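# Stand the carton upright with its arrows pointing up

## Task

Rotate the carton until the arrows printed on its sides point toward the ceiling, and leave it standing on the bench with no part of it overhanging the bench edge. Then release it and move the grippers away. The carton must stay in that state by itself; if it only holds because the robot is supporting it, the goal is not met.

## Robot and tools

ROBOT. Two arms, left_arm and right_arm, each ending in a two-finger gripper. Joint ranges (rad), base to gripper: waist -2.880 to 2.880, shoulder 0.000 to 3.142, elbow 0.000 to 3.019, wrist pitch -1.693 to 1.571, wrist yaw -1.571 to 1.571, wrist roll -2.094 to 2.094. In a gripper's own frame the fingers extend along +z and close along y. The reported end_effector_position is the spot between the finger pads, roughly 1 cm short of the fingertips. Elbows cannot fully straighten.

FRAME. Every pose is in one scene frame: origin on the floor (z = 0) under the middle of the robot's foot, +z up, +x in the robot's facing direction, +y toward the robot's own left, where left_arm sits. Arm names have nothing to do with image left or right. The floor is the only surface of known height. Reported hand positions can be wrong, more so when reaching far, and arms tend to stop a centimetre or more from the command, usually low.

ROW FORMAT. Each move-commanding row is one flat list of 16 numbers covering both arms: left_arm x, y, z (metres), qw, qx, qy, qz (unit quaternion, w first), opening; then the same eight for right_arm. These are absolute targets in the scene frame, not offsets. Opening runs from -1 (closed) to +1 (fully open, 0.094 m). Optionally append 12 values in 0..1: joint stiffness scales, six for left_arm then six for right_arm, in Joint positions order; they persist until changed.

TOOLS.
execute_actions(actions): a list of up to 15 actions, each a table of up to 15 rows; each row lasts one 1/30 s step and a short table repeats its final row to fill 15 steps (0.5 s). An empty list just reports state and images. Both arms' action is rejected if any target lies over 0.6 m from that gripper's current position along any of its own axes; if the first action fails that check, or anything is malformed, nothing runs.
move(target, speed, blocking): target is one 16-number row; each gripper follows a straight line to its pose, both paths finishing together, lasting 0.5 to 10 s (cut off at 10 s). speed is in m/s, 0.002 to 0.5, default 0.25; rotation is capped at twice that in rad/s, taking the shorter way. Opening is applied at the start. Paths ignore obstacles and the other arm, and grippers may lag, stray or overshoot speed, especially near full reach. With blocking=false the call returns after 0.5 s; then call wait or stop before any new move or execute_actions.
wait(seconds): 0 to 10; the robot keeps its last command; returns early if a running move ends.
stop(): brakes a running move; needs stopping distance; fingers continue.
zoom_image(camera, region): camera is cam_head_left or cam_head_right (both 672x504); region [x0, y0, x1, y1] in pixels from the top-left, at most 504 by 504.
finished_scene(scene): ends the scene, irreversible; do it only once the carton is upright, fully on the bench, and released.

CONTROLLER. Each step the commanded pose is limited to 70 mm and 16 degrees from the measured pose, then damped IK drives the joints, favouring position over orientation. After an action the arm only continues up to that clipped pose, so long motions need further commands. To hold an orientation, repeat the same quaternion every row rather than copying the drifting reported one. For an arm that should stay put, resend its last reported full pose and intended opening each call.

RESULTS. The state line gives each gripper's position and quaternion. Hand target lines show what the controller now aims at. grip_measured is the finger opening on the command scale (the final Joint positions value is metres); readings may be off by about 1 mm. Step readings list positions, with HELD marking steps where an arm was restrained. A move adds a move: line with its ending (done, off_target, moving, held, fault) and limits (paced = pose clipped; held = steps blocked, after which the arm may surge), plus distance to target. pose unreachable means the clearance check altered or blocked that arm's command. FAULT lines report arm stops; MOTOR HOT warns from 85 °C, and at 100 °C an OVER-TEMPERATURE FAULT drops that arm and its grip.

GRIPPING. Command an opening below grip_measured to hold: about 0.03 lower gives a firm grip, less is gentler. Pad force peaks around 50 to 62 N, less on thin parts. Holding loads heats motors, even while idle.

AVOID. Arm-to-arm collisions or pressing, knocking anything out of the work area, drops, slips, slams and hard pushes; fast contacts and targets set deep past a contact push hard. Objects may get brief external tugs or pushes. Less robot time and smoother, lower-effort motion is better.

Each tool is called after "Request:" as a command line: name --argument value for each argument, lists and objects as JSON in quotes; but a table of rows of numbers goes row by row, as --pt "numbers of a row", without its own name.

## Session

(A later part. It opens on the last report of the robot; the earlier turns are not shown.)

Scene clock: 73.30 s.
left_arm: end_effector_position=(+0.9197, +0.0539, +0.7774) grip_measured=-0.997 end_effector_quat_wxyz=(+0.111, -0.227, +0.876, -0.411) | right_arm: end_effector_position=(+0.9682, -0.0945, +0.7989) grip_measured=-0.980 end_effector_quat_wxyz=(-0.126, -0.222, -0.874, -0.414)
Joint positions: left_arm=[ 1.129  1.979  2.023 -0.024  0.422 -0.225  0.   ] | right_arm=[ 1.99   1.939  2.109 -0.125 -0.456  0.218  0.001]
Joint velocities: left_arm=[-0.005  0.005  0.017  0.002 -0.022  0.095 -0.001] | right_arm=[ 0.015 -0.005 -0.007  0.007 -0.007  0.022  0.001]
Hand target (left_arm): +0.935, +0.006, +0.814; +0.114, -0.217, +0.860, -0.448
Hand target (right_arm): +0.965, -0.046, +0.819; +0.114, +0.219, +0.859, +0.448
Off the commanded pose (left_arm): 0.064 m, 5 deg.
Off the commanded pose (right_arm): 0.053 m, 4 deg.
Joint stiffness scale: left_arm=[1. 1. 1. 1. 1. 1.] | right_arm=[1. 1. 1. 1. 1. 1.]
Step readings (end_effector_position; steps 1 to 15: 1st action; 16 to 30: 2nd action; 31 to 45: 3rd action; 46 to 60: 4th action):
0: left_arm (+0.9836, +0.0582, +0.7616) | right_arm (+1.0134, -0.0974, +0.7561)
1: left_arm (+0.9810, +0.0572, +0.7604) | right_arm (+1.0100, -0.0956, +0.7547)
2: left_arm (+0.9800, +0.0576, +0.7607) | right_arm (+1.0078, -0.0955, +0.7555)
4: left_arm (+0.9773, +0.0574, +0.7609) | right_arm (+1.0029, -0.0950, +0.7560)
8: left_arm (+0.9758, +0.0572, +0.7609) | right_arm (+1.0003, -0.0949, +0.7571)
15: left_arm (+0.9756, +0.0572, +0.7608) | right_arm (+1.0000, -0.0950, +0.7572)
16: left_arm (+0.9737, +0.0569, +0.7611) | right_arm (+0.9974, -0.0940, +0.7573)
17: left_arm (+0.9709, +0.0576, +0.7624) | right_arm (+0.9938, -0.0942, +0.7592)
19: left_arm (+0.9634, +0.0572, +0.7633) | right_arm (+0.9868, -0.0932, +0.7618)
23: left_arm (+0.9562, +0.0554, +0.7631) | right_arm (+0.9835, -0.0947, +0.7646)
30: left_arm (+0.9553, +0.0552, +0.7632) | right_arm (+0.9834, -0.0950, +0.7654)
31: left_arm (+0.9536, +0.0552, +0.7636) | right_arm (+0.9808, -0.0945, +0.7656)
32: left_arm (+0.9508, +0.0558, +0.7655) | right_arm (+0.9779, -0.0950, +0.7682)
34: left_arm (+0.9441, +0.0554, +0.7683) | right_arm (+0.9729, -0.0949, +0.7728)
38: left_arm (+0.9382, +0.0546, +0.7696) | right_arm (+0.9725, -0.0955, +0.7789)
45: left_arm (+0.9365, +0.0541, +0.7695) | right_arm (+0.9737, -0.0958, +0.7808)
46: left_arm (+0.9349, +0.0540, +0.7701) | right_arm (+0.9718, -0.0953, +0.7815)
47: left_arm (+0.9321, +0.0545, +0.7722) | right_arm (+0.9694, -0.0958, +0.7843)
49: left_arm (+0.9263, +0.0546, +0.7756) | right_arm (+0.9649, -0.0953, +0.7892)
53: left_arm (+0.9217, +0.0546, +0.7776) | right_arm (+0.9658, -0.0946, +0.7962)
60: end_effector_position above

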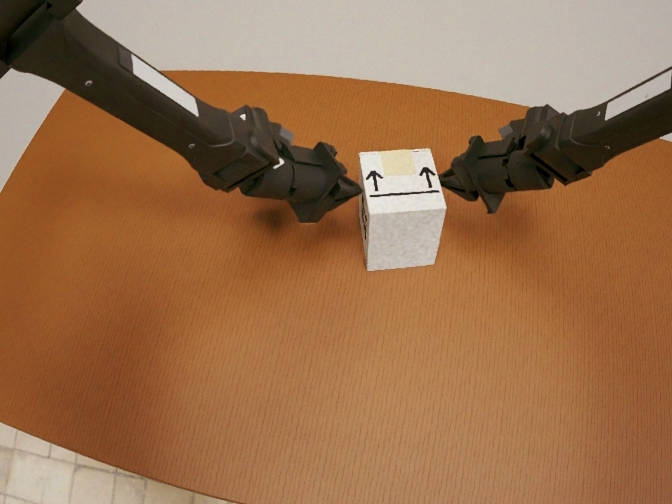

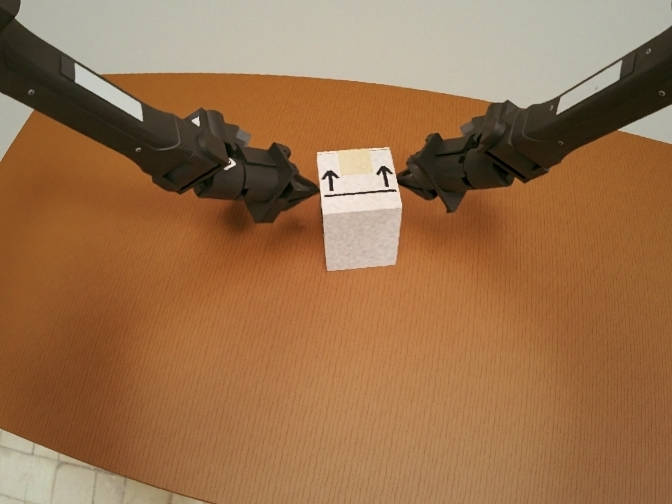

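Request:
execute_actions --actions '[[[0.89,0.012,0.785,0.114,-0.218,0.86,-0.448,-1,0.93,-0.05,0.795,0.114,0.218,0.86,0.448,-1]],[[0.865,0.012,0.785,0.114,-0.218,0.86,-0.448,-1,0.9,-0.05,0.795,0.114,0.218,0.86,0.448,-1]],[[0.84,0.012,0.785,0.114,-0.218,0.86,-0.448,-1,0.87,-0.05,0.795,0.114,0.218,0.86,0.448,-1]],[[0.815,0.012,0.785,0.114,-0.218,0.86,-0.448,-1,0.843,-0.05,0.795,0.114,0.218,0.86,0.448,-1]],[[0.79,0.012,0.785,0.114,-0.218,0.86,-0.448,-1,0.816,-0.05,0.795,0.114,0.218,0.86,0.448,-1]],[[0.765,0.012,0.785,0.114,-0.218,0.86,-0.448,-1,0.79,-0.05,0.795,0.114,0.218,0.86,0.448,-1]],[[0.74,0.012,0.785,0.114,-0.218,0.86,-0.448,-1,0.765,-0.05,0.795,0.114,0.218,0.86,0.448,-1]]]'

Request:
move --target '[0.77,0.11,0.76,0,0,0.843,-0.537,-1,0.79,-0.14,0.76,0,0,0.843,0.537,-1]' --speed 0.15

Scene clock: 80.93 s.
left_arm: end_effector_position=(+0.7523, +0.0353, +0.7830) grip_measured=-0.997 end_effector_quat_wxyz=(+0.122, -0.220, +0.866, -0.433) | right_arm: end_effector_position=(+0.8327, -0.0983, +0.8068) grip_measured=-0.980 end_effector_quat_wxyz=(-0.174, -0.210, -0.863, -0.426)
Joint positions: left_arm=[ 1.177  1.949  1.533  0.456  0.52  -0.225  0.   ] | right_arm=[ 1.926  1.84   1.584  0.398 -0.556  0.218  0.001]
Joint velocities: left_arm=[-0.015  0.005 -0.012  0.017  0.051  0.037 -0.   ] | right_arm=[-0.005 -0.015 -0.007 -0.022 -0.007 -0.037 -0.   ]
Hand target (left_arm): +0.740, +0.013, +0.786; +0.114, -0.218, +0.860, -0.448
Hand target (right_arm): +0.771, -0.054, +0.797; +0.114, +0.219, +0.859, +0.448
Off the commanded pose (left_arm): 0.026 m, 2 deg.
Off the commanded pose (right_arm): 0.084 m, 7 deg; position clipped at the last step of the last action.
Joint stiffness scale: left_arm=[1. 1. 1. 1. 1. 1.] | right_arm=[1. 1. 1. 1. 1. 1.]
Step readings (end_effector_position; steps 1 to 15: 1st action; 16 to 30: 2nd action; 31 to 45: 3rd action; 46 to 60: 4th action; 61 to 75: 5th action; 76 to 90: 6th action; 91 to 105: 7th action):
0: left_arm (+0.9197, +0.0539, +0.7774) | right_arm (+0.9683, -0.0945, +0.7989)
1: left_arm (+0.9186, +0.0525, +0.7785) | right_arm (+0.9667, -0.0933, +0.7992)
2: left_arm (+0.9179, +0.0528, +0.7801) | right_arm (+0.9667, -0.0940, +0.8007)
4: left_arm (+0.9138, +0.0521, +0.7799) | right_arm (+0.9638, -0.0939, +0.8002)
8: left_arm (+0.9100, +0.0512, +0.7794) | right_arm (+0.9629, -0.0944, +0.8004)
15: left_arm (+0.9102, +0.0513, +0.7795) | right_arm (+0.9630, -0.0944, +0.8004)
16: left_arm (+0.9083, +0.0510, +0.7798) | right_arm (+0.9608, -0.0942, +0.8007)
17: left_arm (+0.9053, +0.0509, +0.7813) | right_arm (+0.9578, -0.0945, +0.8027)
19: left_arm (+0.8957, +0.0498, +0.7818) | right_arm (+0.9488, -0.0953, +0.8034)
23: left_arm (+0.8811, +0.0470, +0.7789) | right_arm (+0.9395, -0.0968, +0.8018)
30: left_arm (+0.8804, +0.0467, +0.7789) | right_arm (+0.9394, -0.0969, +0.8019)
31: left_arm (+0.8784, +0.0464, +0.7792) | right_arm (+0.9377, -0.0968, +0.8022)
32: left_arm (+0.8760, +0.0464, +0.7805) | right_arm (+0.9351, -0.0970, +0.8038)
34: left_arm (+0.8667, +0.0450, +0.7804) | right_arm (+0.9269, -0.0976, +0.8047)
38: left_arm (+0.8526, +0.0426, +0.7783) | right_arm (+0.9180, -0.0984, +0.8042)
45: left_arm (+0.8515, +0.0425, +0.7782) | right_arm (+0.9177, -0.0983, +0.8042)
46: left_arm (+0.8496, +0.0421, +0.7784) | right_arm (+0.9166, -0.0984, +0.8046)
47: left_arm (+0.8477, +0.0422, +0.7798) | right_arm (+0.9144, -0.0986, +0.8059)
49: left_arm (+0.8387, +0.0405, +0.7798) | right_arm (+0.9069, -0.0991, +0.8059)
53: left_arm (+0.8238, +0.0382, +0.7782) | right_arm (+0.8982, -0.0989, +0.8057)
60: left_arm (+0.8225, +0.0380, +0.7781) | right_arm (+0.8976, -0.0987, +0.8058)
61: left_arm (+0.8207, +0.0380, +0.7784) | right_arm (+0.8966, -0.0988, +0.8061)
62: left_arm (+0.8189, +0.0377, +0.7797) | right_arm (+0.8947, -0.0987, +0.8073)
64: left_arm (+0.8111, +0.0369, +0.7799) | right_arm (+0.8875, -0.0991, +0.8071)
68: left_arm (+0.7971, +0.0347, +0.7793) | right_arm (+0.8783, -0.0986, +0.8067)
75: left_arm (+0.7955, +0.0348, +0.7791) | right_arm (+0.8764, -0.0986, +0.8067)
76: left_arm (+0.7941, +0.0350, +0.7795) | right_arm (+0.8759, -0.0988, +0.8072)
77: left_arm (+0.7923, +0.0349, +0.7805) | right_arm (+0.8738, -0.0985, +0.8079)
79: left_arm (+0.7859, +0.0346, +0.7811) | right_arm (+0.8668, -0.0990, +0.8073)
83: left_arm (+0.7737, +0.0342, +0.7807) | right_arm (+0.8569, -0.0981, +0.8068)
90: left_arm (+0.7726, +0.0341, +0.7807) | right_arm (+0.8548, -0.0984, +0.8069)
91: left_arm (+0.7716, +0.0344, +0.7813) | right_arm (+0.8538, -0.0985, +0.8070)
92: left_arm (+0.7699, +0.0344, +0.7825) | right_arm (+0.8522, -0.0986, +0.8075)
94: left_arm (+0.7643, +0.0347, +0.7832) | right_arm (+0.8457, -0.0987, +0.8069)
98: left_arm (+0.7534, +0.0350, +0.7832) | right_arm (+0.8354, -0.0975, +0.8068)
105: end_effector_position above

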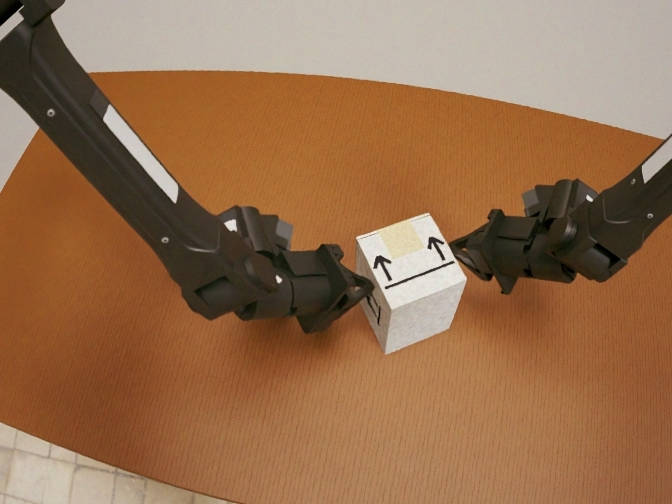

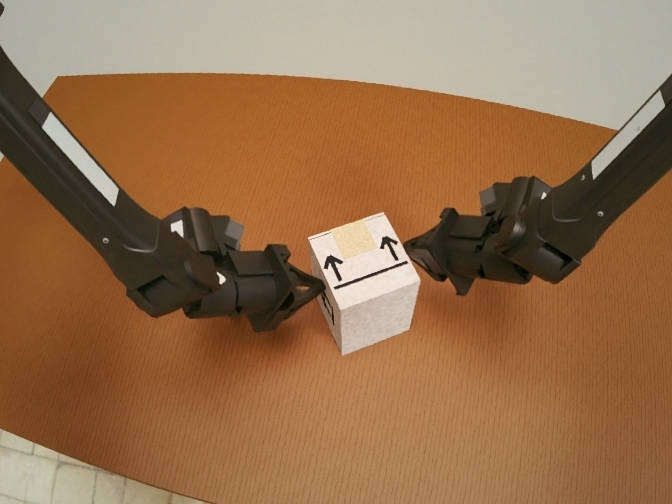

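Scene clock: 83.60 s.
left_arm: end_effector_position=(+0.7852, +0.1059, +0.7758) grip_measured=-0.997 end_effector_quat_wxyz=(+0.010, +0.005, +0.841, -0.541) | right_arm: end_effector_position=(+0.7982, -0.1376, +0.7685) grip_measured=-0.980 end_effector_quat_wxyz=(-0.006, -0.005, -0.843, -0.539)
Joint positions: left_arm=[ 1.3    1.994  2.05  -0.628  0.818  0.452  0.   ] | right_arm=[ 1.804  2.013  2.139 -0.71  -0.846 -0.454  0.001]
Joint velocities: left_arm=[-0.015  0.005  0.002 -0.002 -0.022  0.007  0.   ] | right_arm=[-0.005 -0.015  0.022  0.012 -0.081  0.022  0.   ]
Hand target (left_arm): +0.770, +0.110, +0.762; +0.001, +0.002, +0.842, -0.539
Hand target (right_arm): +0.790, -0.141, +0.761; +0.002, +0.003, +0.843, +0.538
Off the commanded pose (left_arm): 0.022 m, 1 deg.
Off the commanded pose (right_arm): 0.012 m, 1 deg.
Joint stiffness scale: left_arm=[1. 1. 1. 1. 1. 1.] | right_arm=[1. 1. 1. 1. 1. 1.]
move: off_target (left_arm, right_arm)

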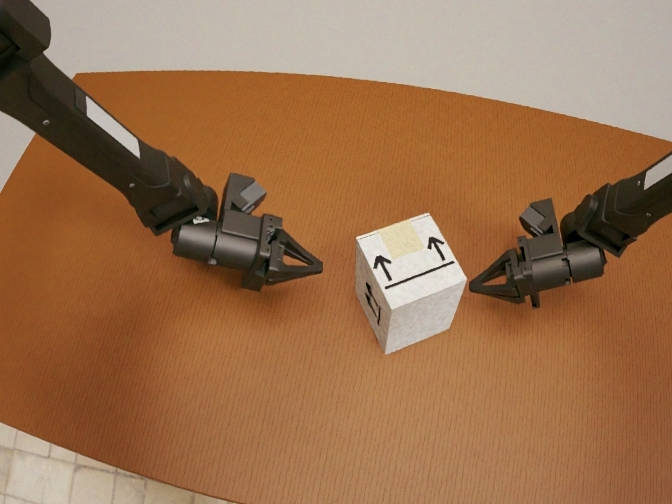

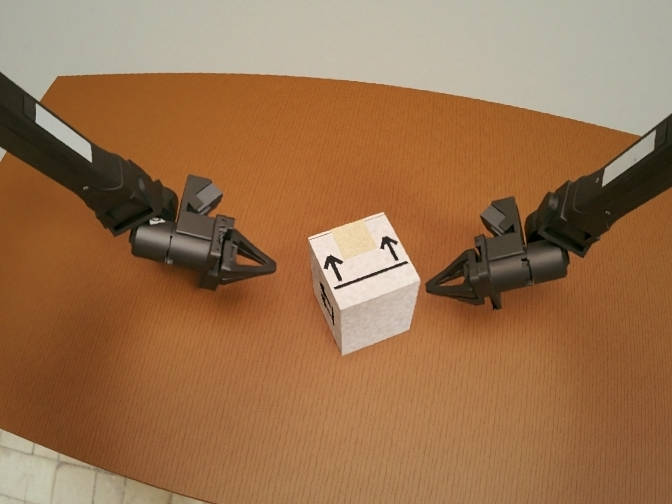

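Request:
move --target '[0.775,-0.005,0.755,0,0,0.843,-0.537,-1,0.79,-0.09,0.76,0,0,0.843,0.537,-1]' --speed 0.07

Scene clock: 88.67 s.
left_arm: end_effector_position=(+0.7871, +0.0462, +0.7495) grip_measured=-0.997 end_effector_quat_wxyz=(+0.009, -0.001, +0.858, -0.513) | right_arm: end_effector_position=(+0.8019, -0.1168, +0.7644) grip_measured=-0.980 end_effector_quat_wxyz=(-0.009, +0.004, -0.851, -0.525)
Joint positions: left_arm=[ 1.222  2.082  2.117 -0.528  0.692  0.359  0.   ] | right_arm=[ 1.837  2.022  2.139 -0.669 -0.788 -0.438  0.001]
Joint velocities: left_arm=[ 0.005  0.015 -0.017  0.007  0.022  0.022 -0.001] | right_arm=[-0.005 -0.015  0.017  0.007  0.051 -0.066  0.001]
Hand target (left_arm): +0.774, -0.003, +0.756; -0.000, +0.001, +0.844, -0.537
Hand target (right_arm): +0.790, -0.091, +0.760; -0.000, +0.001, +0.843, +0.537
Off the commanded pose (left_arm): 0.053 m, 3 deg.
Off the commanded pose (right_arm): 0.030 m, 2 deg.
Joint stiffness scale: left_arm=[1. 1. 1. 1. 1. 1.] | right_arm=[1. 1. 1. 1. 1. 1.]
move: off_target (left_arm, right_arm)

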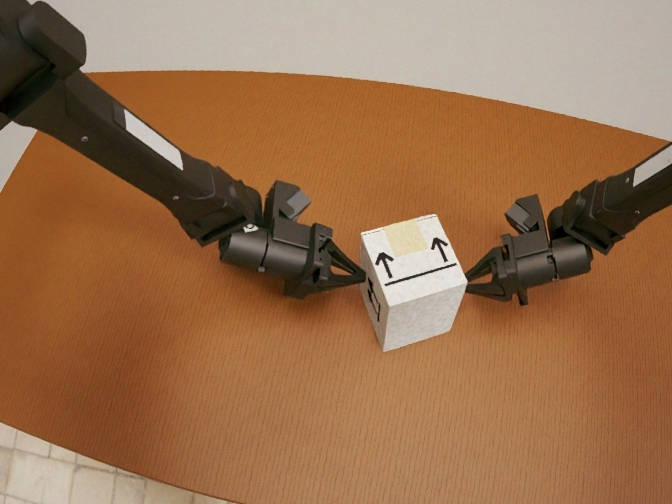

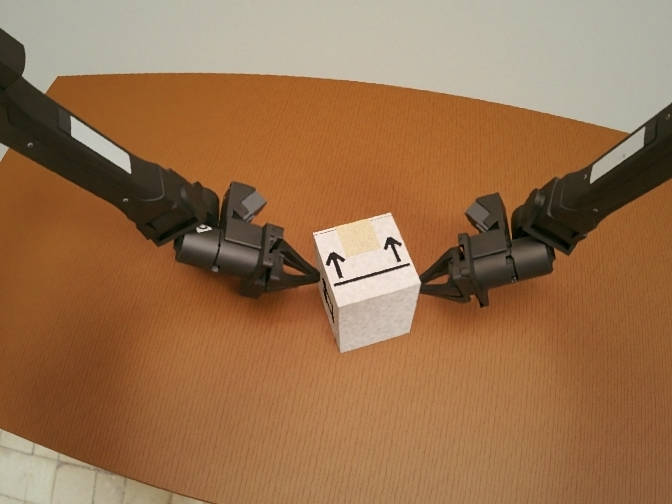

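Shear the contacts: left forward, right back.

Request:
execute_actions --actions '[[[0.79,-0.01,0.755,0,0,0.843,-0.537,-1,0.775,-0.075,0.76,0,0,0.843,0.537,-1]],[[0.805,-0.015,0.755,0,0,0.843,-0.537,-1,0.76,-0.065,0.76,0,0,0.843,0.537,-1]],[[0.815,-0.02,0.755,0,0,0.843,-0.537,-1,0.75,-0.06,0.76,0,0,0.843,0.537,-1]]]'

Scene clock: 91.93 s.
left_arm: end_effector_position=(+0.8376, +0.0219, +0.7550) grip_measured=-0.997 end_effector_quat_wxyz=(+0.024, +0.002, +0.856, -0.517) | right_arm: end_effector_position=(+0.7526, -0.0813, +0.7555) grip_measured=-0.980 end_effector_quat_wxyz=(-0.001, +0.002, -0.850, -0.527)
Joint positions: left_arm=[ 1.173  2.15   2.317 -0.621  0.665  0.338  0.   ] | right_arm=[ 1.86   2.03   2.    -0.527 -0.767 -0.421  0.001]
Joint velocities: left_arm=[-0.005 -0.005 -0.002 -0.012  0.007  0.066  0.   ] | right_arm=[-0.005  0.005  0.012  0.007 -0.022  0.022 -0.002]
Hand target (left_arm): +0.815, -0.019, +0.757; +0.001, +0.001, +0.844, -0.537
Hand target (right_arm): +0.750, -0.060, +0.760; -0.000, +0.000, +0.843, +0.538
Off the commanded pose (left_arm): 0.048 m, 4 deg.
Off the commanded pose (right_arm): 0.022 m, 1 deg.
Joint stiffness scale: left_arm=[1. 1. 1. 1. 1. 1.] | right_arm=[1. 1. 1. 1. 1. 1.]
Step readings (end_effector_position; steps 1 to 15: 1st action; 16 to 30: 2nd action; 31 to 45: 3rd action):
0: left_arm (+0.7871, +0.0462, +0.7495) | right_arm (+0.8019, -0.1168, +0.7644)
1: left_arm (+0.7886, +0.0461, +0.7492) | right_arm (+0.8004, -0.1161, +0.7631)
2: left_arm (+0.7900, +0.0457, +0.7477) | right_arm (+0.8003, -0.1155, +0.7624)
4: left_arm (+0.7961, +0.0445, +0.7466) | right_arm (+0.7967, -0.1133, +0.7610)
8: left_arm (+0.8067, +0.0409, +0.7485) | right_arm (+0.7877, -0.1076, +0.7593)
15: left_arm (+0.8114, +0.0399, +0.7502) | right_arm (+0.7851, -0.1055, +0.7582)
16: left_arm (+0.8127, +0.0399, +0.7503) | right_arm (+0.7834, -0.1043, +0.7576)
17: left_arm (+0.8138, +0.0395, +0.7495) | right_arm (+0.7828, -0.1039, +0.7577)
19: left_arm (+0.8181, +0.0380, +0.7492) | right_arm (+0.7781, -0.1010, +0.7571)
23: left_arm (+0.8252, +0.0341, +0.7512) | right_arm (+0.7688, -0.0943, +0.7567)
30: left_arm (+0.8293, +0.0316, +0.7537) | right_arm (+0.7657, -0.0903, +0.7564)
31: left_arm (+0.8302, +0.0318, +0.7536) | right_arm (+0.7638, -0.0896, +0.7560)
32: left_arm (+0.8310, +0.0311, +0.7530) | right_arm (+0.7634, -0.0891, +0.7560)
34: left_arm (+0.8337, +0.0291, +0.7529) | right_arm (+0.7599, -0.0875, +0.7554)
38: left_arm (+0.8361, +0.0242, +0.7538) | right_arm (+0.7538, -0.0827, +0.7556)
45: end_effector_position above

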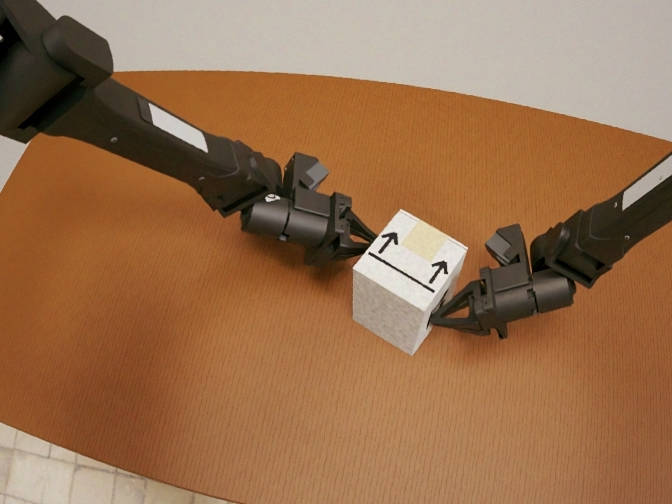

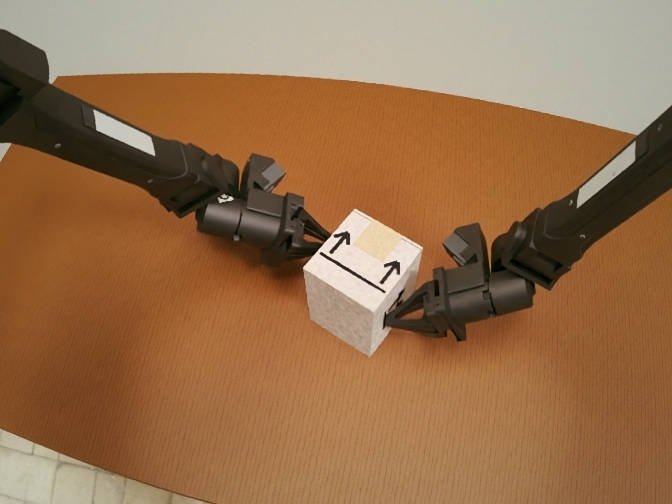

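Request:
execute_actions --actions '[[[0.8,0.0,0.76,0,0,0.843,-0.537,-1,0.775,-0.07,0.755,0,0,0.843,0.537,-1]],[[0.785,0.012,0.76,0,0,0.843,-0.537,-1,0.79,-0.078,0.755,0,0,0.843,0.537,-1]],[[0.785,0.012,0.76,0,0,0.843,-0.537,-1,0.79,-0.078,0.755,0,0,0.843,0.537,-1]]]'

Scene clock: 97.73 s.
left_arm: end_effector_position=(+0.8218, +0.0278, +0.7681) grip_measured=-0.997 end_effector_quat_wxyz=(+0.030, +0.003, +0.849, -0.527) | right_arm: end_effector_position=(+0.7627, -0.0873, +0.7476) grip_measured=-0.980 end_effector_quat_wxyz=(+0.022, -0.005, -0.848, -0.530)
Joint positions: left_arm=[ 1.184  2.083  2.173 -0.545  0.701  0.35   0.   ] | right_arm=[ 1.854  2.074  2.119 -0.651 -0.765 -0.42   0.001]
Joint velocities: left_arm=[-0.005  0.015  0.002 -0.007 -0.037 -0.037  0.   ] | right_arm=[ 0.005 -0.005 -0.002  0.037  0.081 -0.007 -0.   ]
Hand target (left_arm): +0.785, +0.012, +0.761; +0.000, +0.000, +0.843, -0.538
Hand target (right_arm): +0.789, -0.079, +0.757; +0.000, +0.000, +0.843, +0.537
Off the commanded pose (left_arm): 0.041 m, 4 deg.
Off the commanded pose (right_arm): 0.030 m, 3 deg.
Joint stiffness scale: left_arm=[1. 1. 1. 1. 1. 1.] | right_arm=[1. 1. 1. 1. 1. 1.]
Step readings (end_effector_position; steps 1 to 15: 1st action; 16 to 30: 2nd action; 31 to 45: 3rd action):
0: left_arm (+0.8375, +0.0219, +0.7550) | right_arm (+0.7526, -0.0813, +0.7555)
1: left_arm (+0.8346, +0.0203, +0.7556) | right_arm (+0.7539, -0.0817, +0.7554)
2: left_arm (+0.8335, +0.0204, +0.7575) | right_arm (+0.7545, -0.0816, +0.7541)
4: left_arm (+0.8317, +0.0215, +0.7602) | right_arm (+0.7563, -0.0830, +0.7512)
8: left_arm (+0.8308, +0.0219, +0.7618) | right_arm (+0.7570, -0.0835, +0.7500)
15: left_arm (+0.8308, +0.0218, +0.7617) | right_arm (+0.7569, -0.0834, +0.7499)
16: left_arm (+0.8296, +0.0218, +0.7626) | right_arm (+0.7580, -0.0838, +0.7502)
17: left_arm (+0.8285, +0.0225, +0.7646) | right_arm (+0.7578, -0.0840, +0.7497)
19: left_arm (+0.8249, +0.0258, +0.7672) | right_arm (+0.7601, -0.0850, +0.7486)
23: left_arm (+0.8218, +0.0278, +0.7681) | right_arm (+0.7626, -0.0870, +0.7478)
30: left_arm (+0.8218, +0.0278, +0.7681) | right_arm (+0.7627, -0.0873, +0.7477)
31: left_arm (+0.8218, +0.0278, +0.7681) | right_arm (+0.7626, -0.0872, +0.7476)
32: left_arm (+0.8218, +0.0278, +0.7681) | right_arm (+0.7627, -0.0873, +0.7477)
34: left_arm (+0.8218, +0.0278, +0.7681) | right_arm (+0.7626, -0.0872, +0.7476)
38: left_arm (+0.8218, +0.0278, +0.7681) | right_arm (+0.7627, -0.0873, +0.7476)
45: end_effector_position above

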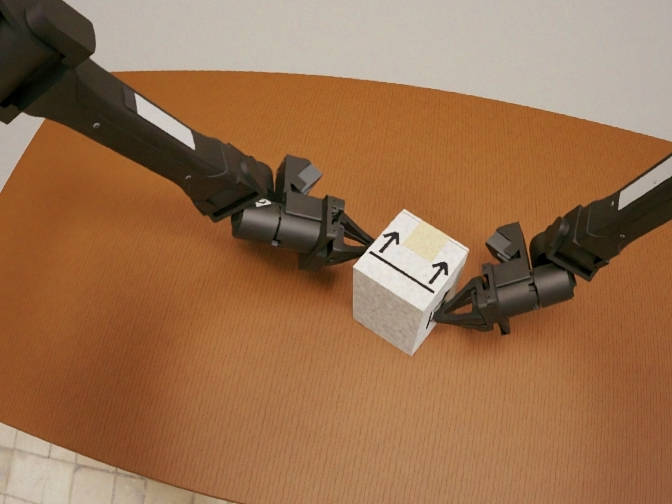

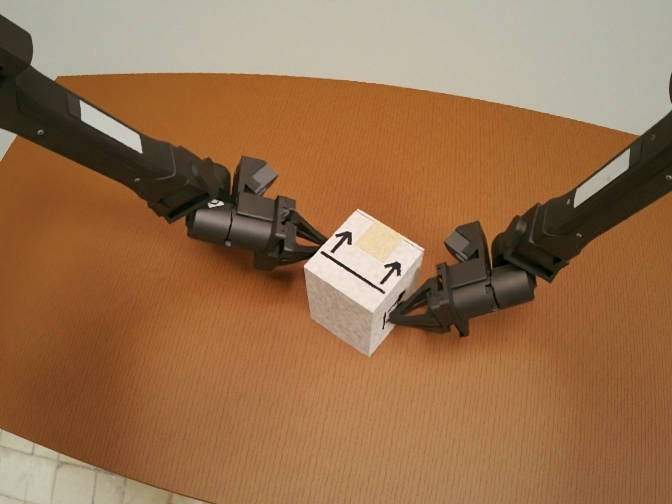

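Request:
move --target '[0.79,0.085,0.755,0,0,0.843,-0.537,-1,0.775,-0.15,0.755,0,0,0.843,0.537,-1]' --speed 0.12

Request:
move --target '[0.785,0.06,0.755,0,0,0.843,-0.537,-1,0.805,-0.13,0.755,0,0,0.843,0.537,-1]' --speed 0.1

Request:
move --target '[0.785,0.045,0.755,0,0,0.843,-0.537,-1,0.82,-0.06,0.755,0,0,0.843,0.537,-1]' --speed 0.05

Scene clock: 101.70 s.
left_arm: end_effector_position=(+0.7863, +0.0791, +0.7536) grip_measured=-0.997 end_effector_quat_wxyz=(-0.002, -0.003, +0.843, -0.538) | right_arm: end_effector_position=(+0.7686, -0.1486, +0.7522) grip_measured=-0.980 end_effector_quat_wxyz=(+0.004, -0.005, -0.845, -0.535)
Joint positions: left_arm=[ 1.271  2.082  2.165 -0.651  0.781  0.413  0.   ] | right_arm=[ 1.773  2.035  2.118 -0.704 -0.855 -0.483  0.001]
Joint velocities: left_arm=[-0.005 -0.024 -0.012  0.007 -0.051 -0.007 -0.   ] | right_arm=[ 0.005 -0.015 -0.017 -0.022 -0.037 -0.007  0.001]
Hand target (left_arm): +0.790, +0.085, +0.756; +0.000, -0.000, +0.843, -0.538
Hand target (right_arm): +0.774, -0.150, +0.756; -0.000, -0.001, +0.844, +0.537
Off the commanded pose (left_arm): 0.007 m, 0 deg.
Off the commanded pose (right_arm): 0.007 m, 1 deg.
Joint stiffness scale: left_arm=[1. 1. 1. 1. 1. 1.] | right_arm=[1. 1. 1. 1. 1. 1.]
move: done

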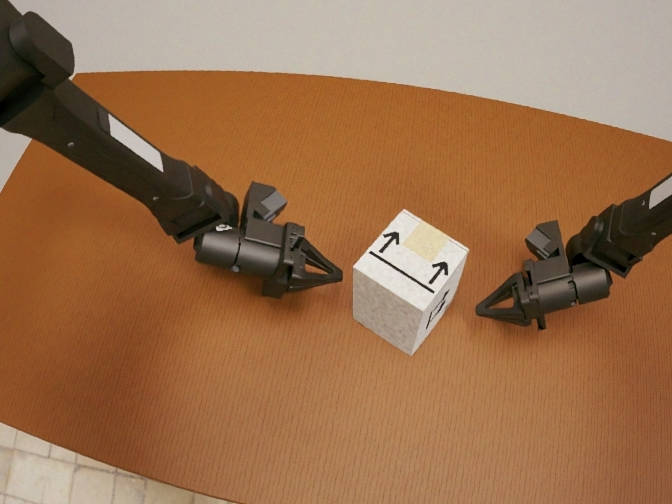

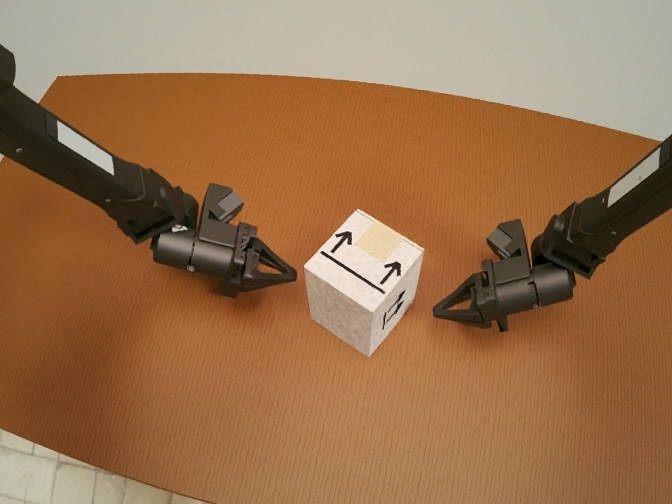

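Scene clock: 102.97 s.
left_arm: end_effector_position=(+0.7843, +0.0749, +0.7510) grip_measured=-0.997 end_effector_quat_wxyz=(+0.000, -0.000, +0.847, -0.532) | right_arm: end_effector_position=(+0.8108, -0.1336, +0.7609) grip_measured=-0.980 end_effector_quat_wxyz=(-0.012, +0.007, -0.844, -0.536)
Joint positions: left_arm=[ 1.265  2.082  2.152 -0.624  0.764  0.408  0.   ] | right_arm=[ 1.813  2.056  2.232 -0.757 -0.831 -0.475  0.001]
Joint velocities: left_arm=[-0.024 -0.005  0.007 -0.002  0.022  0.037 -0.001] | right_arm=[-0.005 -0.024 -0.012  0.002  0.051  0.037 -0.001]
Hand target (left_arm): +0.785, +0.060, +0.755; -0.000, +0.000, +0.843, -0.537
Hand target (right_arm): +0.805, -0.131, +0.756; +0.000, +0.000, +0.843, +0.537
Off the commanded pose (left_arm): 0.015 m, 1 deg.
Off the commanded pose (right_arm): 0.009 m, 2 deg.
Joint stiffness scale: left_arm=[1. 1. 1. 1. 1. 1.] | right_arm=[1. 1. 1. 1. 1. 1.]
move: off_target (left_arm)

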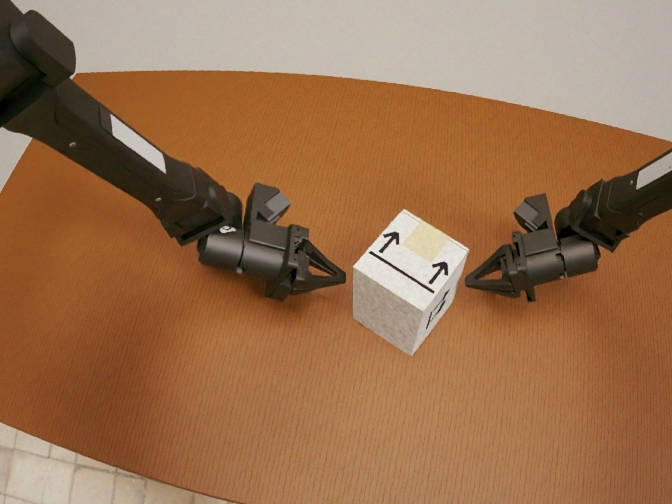

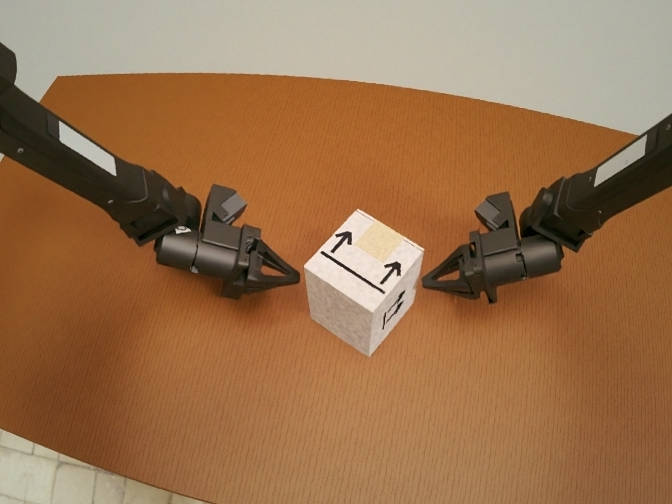

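Scene clock: 104.77 s.
left_arm: end_effector_position=(+0.7887, +0.0696, +0.7504) grip_measured=-0.997 end_effector_quat_wxyz=(+0.004, +0.000, +0.851, -0.526) | right_arm: end_effector_position=(+0.8242, -0.0966, +0.7547) grip_measured=-0.980 end_effector_quat_wxyz=(-0.002, -0.000, -0.853, -0.522)
Joint positions: left_arm=[ 1.255  2.082  2.152 -0.605  0.744  0.396  0.   ] | right_arm=[ 1.871  2.095  2.29  -0.734 -0.747 -0.403  0.001]
Joint velocities: left_arm=[-0.005  0.005  0.012  0.007  0.022 -0.007  0.001] | right_arm=[-0.005 -0.005 -0.002 -0.022 -0.022  0.066  0.   ]
Hand target (left_arm): +0.785, +0.045, +0.755; -0.000, +0.000, +0.843, -0.537
Hand target (right_arm): +0.820, -0.061, +0.756; +0.000, +0.001, +0.843, +0.538
Off the commanded pose (left_arm): 0.025 m, 2 deg.
Off the commanded pose (right_arm): 0.037 m, 2 deg.
Joint stiffness scale: left_arm=[1. 1. 1. 1. 1. 1.] | right_arm=[1. 1. 1. 1. 1. 1.]
move: off_target (left_arm, right_arm)

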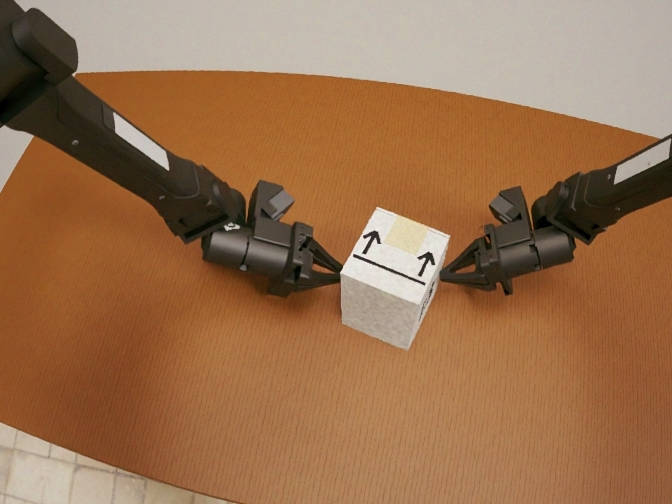

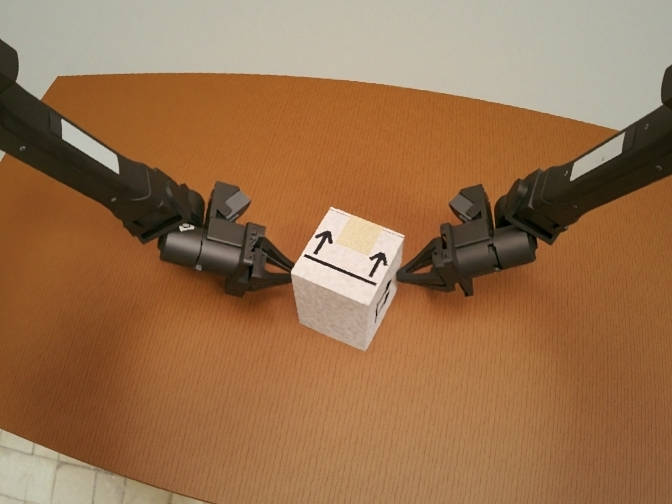

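Request:
execute_actions --actions '[[[0.778,0.035,0.755,0,0,0.843,-0.537,-1,0.825,-0.047,0.755,0,0,0.843,0.537,-1]],[[0.77,0.028,0.755,0,0,0.843,-0.537,-1,0.83,-0.037,0.755,0,0,0.843,0.537,-1]]]'

Scene clock: 106.97 s.
left_arm: end_effector_position=(+0.7693, +0.0633, +0.7446) grip_measured=-0.997 end_effector_quat_wxyz=(-0.000, -0.002, +0.854, -0.520) | right_arm: end_effector_position=(+0.8455, -0.0834, +0.7540) grip_measured=-0.980 end_effector_quat_wxyz=(-0.015, +0.003, -0.858, -0.513)
Joint positions: left_arm=[ 1.255  2.08   2.096 -0.548  0.729  0.385  0.   ] | right_arm=[ 1.898  2.121  2.357 -0.729 -0.712 -0.38   0.001]
Joint velocities: left_arm=[ 0.005 -0.005 -0.012 -0.002 -0.022 -0.007  0.001] | right_arm=[-0.015 -0.015 -0.007 -0.012  0.051 -0.022  0.   ]
Hand target (left_arm): +0.769, +0.029, +0.756; +0.000, +0.001, +0.843, -0.537
Hand target (right_arm): +0.829, -0.038, +0.756; -0.000, +0.001, +0.844, +0.537
Off the commanded pose (left_arm): 0.037 m, 2 deg.
Off the commanded pose (right_arm): 0.049 m, 4 deg.
Joint stiffness scale: left_arm=[1. 1. 1. 1. 1. 1.] | right_arm=[1. 1. 1. 1. 1. 1.]
Step readings (end_effector_position; steps 1 to 15: 1st action; 16 to 30: 2nd action):
0: left_arm (+0.7887, +0.0696, +0.7504) | right_arm (+0.8242, -0.0966, +0.7547)
1: left_arm (+0.7879, +0.0694, +0.7496) | right_arm (+0.8242, -0.0962, +0.7539)
2: left_arm (+0.7878, +0.0693, +0.7486) | right_arm (+0.8246, -0.0956, +0.7530)
4: left_arm (+0.7865, +0.0686, +0.7476) | right_arm (+0.8268, -0.0935, +0.7523)
8: left_arm (+0.7840, +0.0680, +0.7468) | right_arm (+0.8319, -0.0917, +0.7526)
15: left_arm (+0.7830, +0.0677, +0.7468) | right_arm (+0.8335, -0.0912, +0.7526)
16: left_arm (+0.7815, +0.0671, +0.7462) | right_arm (+0.8337, -0.0909, +0.7522)
17: left_arm (+0.7812, +0.0670, +0.7459) | right_arm (+0.8347, -0.0904, +0.7518)
19: left_arm (+0.7784, +0.0660, +0.7452) | right_arm (+0.8378, -0.0890, +0.7518)
23: left_arm (+0.7715, +0.0639, +0.7447) | right_arm (+0.8435, -0.0852, +0.7534)
30: end_effector_position above

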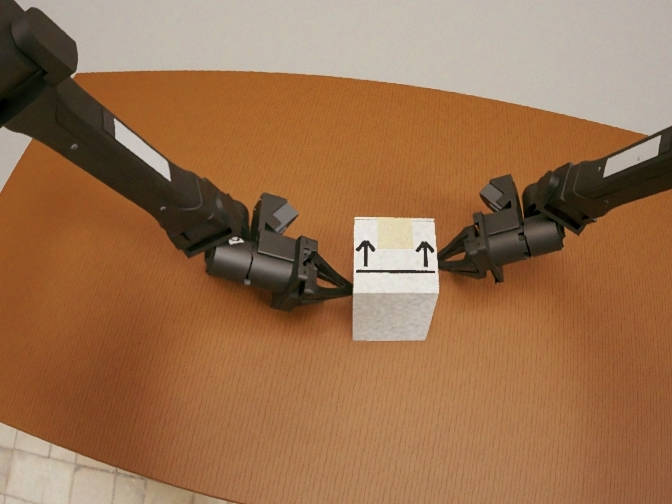

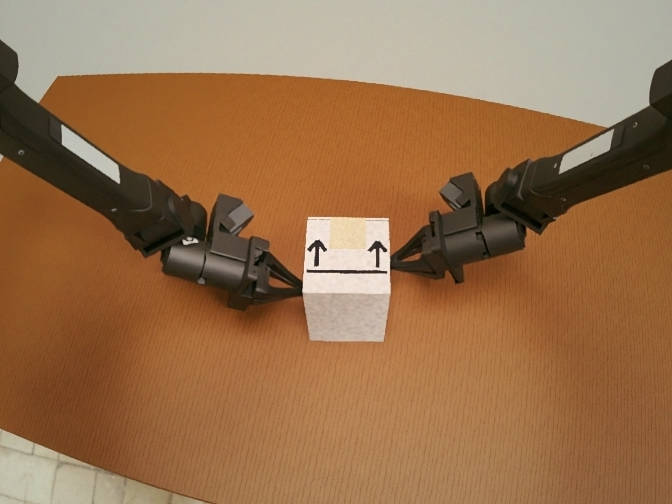

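Request:
execute_actions --actions '[[[0.775,0.1,0.75,0,0,0.843,-0.537,-1,0.84,-0.09,0.75,0,0,0.843,0.537,-1]],[[0.808,0.1,0.745,0,0,0.843,-0.537,-1,0.84,-0.09,0.75,0,0,0.843,0.537,-1]],[[0.808,0.065,0.745,0,0,0.843,-0.537,-1,0.84,-0.075,0.75,0,0,0.843,0.537,-1]],[[0.808,0.04,0.75,0,0,0.843,-0.537,-1,0.835,-0.055,0.753,0,0,0.843,0.537,-1]],[[0.808,0.015,0.755,0,0,0.843,-0.537,-1,0.835,-0.032,0.757,0,0,0.843,0.537,-1]],[[0.81,0.015,0.77,0,0,0.843,-0.537,-1,0.835,-0.032,0.77,0,0,0.843,0.537,-1]],[[0.812,0.015,0.785,0,0,0.843,-0.537,-1,0.835,-0.032,0.783,0,0,0.843,0.537,-1]],[[0.812,0.015,0.8,0,0,0.843,-0.537,-1,0.833,-0.032,0.797,0,0,0.843,0.537,-1]]]'

Scene clock: 114.00 s.
left_arm: end_effector_position=(+0.7938, +0.0662, +0.7649) grip_measured=-0.997 end_effector_quat_wxyz=(-0.009, -0.008, +0.864, -0.504) | right_arm: end_effector_position=(+0.8257, -0.0797, +0.7728) grip_measured=-0.980 end_effector_quat_wxyz=(+0.003, -0.003, -0.862, -0.507)
Joint positions: left_arm=[ 1.233  2.023  2.075 -0.569  0.673  0.349  0.   ] | right_arm=[ 1.908  2.027  2.172 -0.659 -0.682 -0.362  0.001]
Joint velocities: left_arm=[-0.005 -0.005  0.002  0.012  0.022  0.022  0.   ] | right_arm=[-0.005 -0.015 -0.012 -0.007  0.007 -0.007 -0.   ]
Hand target (left_arm): +0.811, +0.017, +0.800; -0.000, +0.000, +0.843, -0.537
Hand target (right_arm): +0.832, -0.033, +0.797; -0.001, +0.001, +0.843, +0.538
Off the commanded pose (left_arm): 0.065 m, 5 deg.
Off the commanded pose (right_arm): 0.054 m, 4 deg.
Joint stiffness scale: left_arm=[1. 1. 1. 1. 1. 1.] | right_arm=[1. 1. 1. 1. 1. 1.]
Step readings (end_effector_position; steps 1 to 15: 1st action; 16 to 30: 2nd action; 31 to 45: 3rd action; 46 to 60: 4th action; 61 to 75: 5th action; 76 to 90: 6th action; 91 to 105: 7th action; 106 to 120: 8th action):
0: left_arm (+0.7693, +0.0633, +0.7446) | right_arm (+0.8455, -0.0834, +0.7540)
1: left_arm (+0.7700, +0.0650, +0.7474) | right_arm (+0.8477, -0.0849, +0.7563)
2: left_arm (+0.7687, +0.0659, +0.7517) | right_arm (+0.8485, -0.0852, +0.7587)
4: left_arm (+0.7671, +0.0724, +0.7528) | right_arm (+0.8502, -0.0877, +0.7596)
8: left_arm (+0.7651, +0.0850, +0.7488) | right_arm (+0.8498, -0.0896, +0.7594)
15: left_arm (+0.7639, +0.0888, +0.7476) | right_arm (+0.8460, -0.0879, +0.7582)
16: left_arm (+0.7680, +0.0905, +0.7480) | right_arm (+0.8455, -0.0877, +0.7578)
17: left_arm (+0.7711, +0.0912, +0.7460) | right_arm (+0.8451, -0.0874, +0.7576)
19: left_arm (+0.7871, +0.0960, +0.7448) | right_arm (+0.8447, -0.0872, +0.7571)
23: left_arm (+0.8175, +0.1072, +0.7496) | right_arm (+0.8443, -0.0870, +0.7568)
30: left_arm (+0.8241, +0.1099, +0.7516) | right_arm (+0.8450, -0.0872, +0.7570)
31: left_arm (+0.8221, +0.1093, +0.7491) | right_arm (+0.8444, -0.0874, +0.7562)
32: left_arm (+0.8222, +0.1088, +0.7472) | right_arm (+0.8442, -0.0876, +0.7557)
34: left_arm (+0.8214, +0.1039, +0.7469) | right_arm (+0.8433, -0.0874, +0.7550)
38: left_arm (+0.8215, +0.0902, +0.7506) | right_arm (+0.8410, -0.0859, +0.7537)
45: left_arm (+0.8231, +0.0803, +0.7547) | right_arm (+0.8384, -0.0847, +0.7521)
46: left_arm (+0.8218, +0.0801, +0.7524) | right_arm (+0.8374, -0.0839, +0.7504)
47: left_arm (+0.8218, +0.0800, +0.7502) | right_arm (+0.8381, -0.0835, +0.7490)
49: left_arm (+0.8201, +0.0763, +0.7496) | right_arm (+0.8386, -0.0818, +0.7479)
53: left_arm (+0.8187, +0.0688, +0.7510) | right_arm (+0.8390, -0.0808, +0.7476)
60: left_arm (+0.8190, +0.0689, +0.7508) | right_arm (+0.8392, -0.0809, +0.7474)
61: left_arm (+0.8181, +0.0683, +0.7490) | right_arm (+0.8385, -0.0800, +0.7462)
62: left_arm (+0.8179, +0.0678, +0.7472) | right_arm (+0.8383, -0.0795, +0.7452)
64: left_arm (+0.8185, +0.0682, +0.7457) | right_arm (+0.8390, -0.0798, +0.7449)
68: left_arm (+0.8186, +0.0682, +0.7451) | right_arm (+0.8390, -0.0798, +0.7444)
75: left_arm (+0.8187, +0.0683, +0.7451) | right_arm (+0.8393, -0.0798, +0.7443)
76: left_arm (+0.8168, +0.0674, +0.7450) | right_arm (+0.8379, -0.0795, +0.7446)
77: left_arm (+0.8151, +0.0674, +0.7456) | right_arm (+0.8366, -0.0800, +0.7456)
79: left_arm (+0.8115, +0.0671, +0.7462) | right_arm (+0.8331, -0.0799, +0.7474)
83: left_arm (+0.8097, +0.0666, +0.7461) | right_arm (+0.8317, -0.0799, +0.7479)
90: left_arm (+0.8096, +0.0666, +0.7461) | right_arm (+0.8316, -0.0799, +0.7479)
91: left_arm (+0.8086, +0.0665, +0.7467) | right_arm (+0.8304, -0.0798, +0.7483)
92: left_arm (+0.8064, +0.0666, +0.7485) | right_arm (+0.8290, -0.0800, +0.7505)
94: left_arm (+0.8020, +0.0662, +0.7518) | right_arm (+0.8263, -0.0800, +0.7545)
98: left_arm (+0.8008, +0.0664, +0.7539) | right_arm (+0.8280, -0.0799, +0.7588)
105: left_arm (+0.8008, +0.0664, +0.7540) | right_arm (+0.8282, -0.0801, +0.7592)
106: left_arm (+0.7996, +0.0659, +0.7547) | right_arm (+0.8268, -0.0797, +0.7598)
107: left_arm (+0.7976, +0.0662, +0.7567) | right_arm (+0.8252, -0.0800, +0.7620)
109: left_arm (+0.7943, +0.0664, +0.7611) | right_arm (+0.8229, -0.0798, +0.7669)
113: left_arm (+0.7939, +0.0662, +0.7648) | right_arm (+0.8254, -0.0797, +0.7722)
120: end_effector_position above

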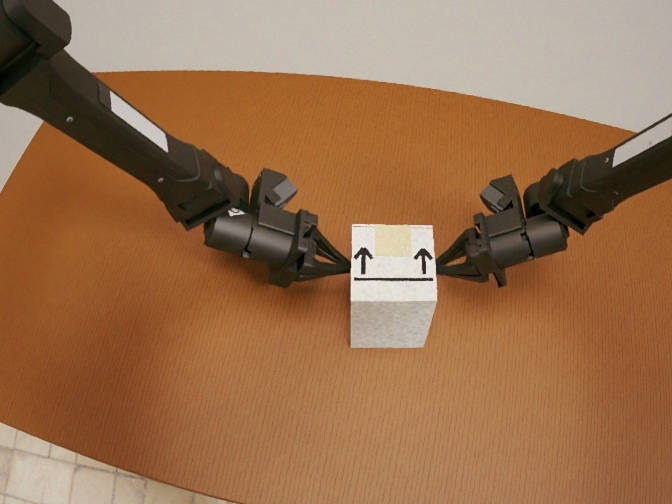

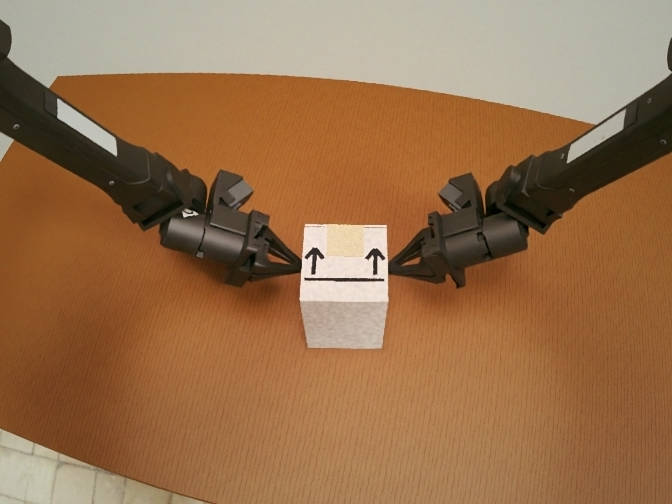

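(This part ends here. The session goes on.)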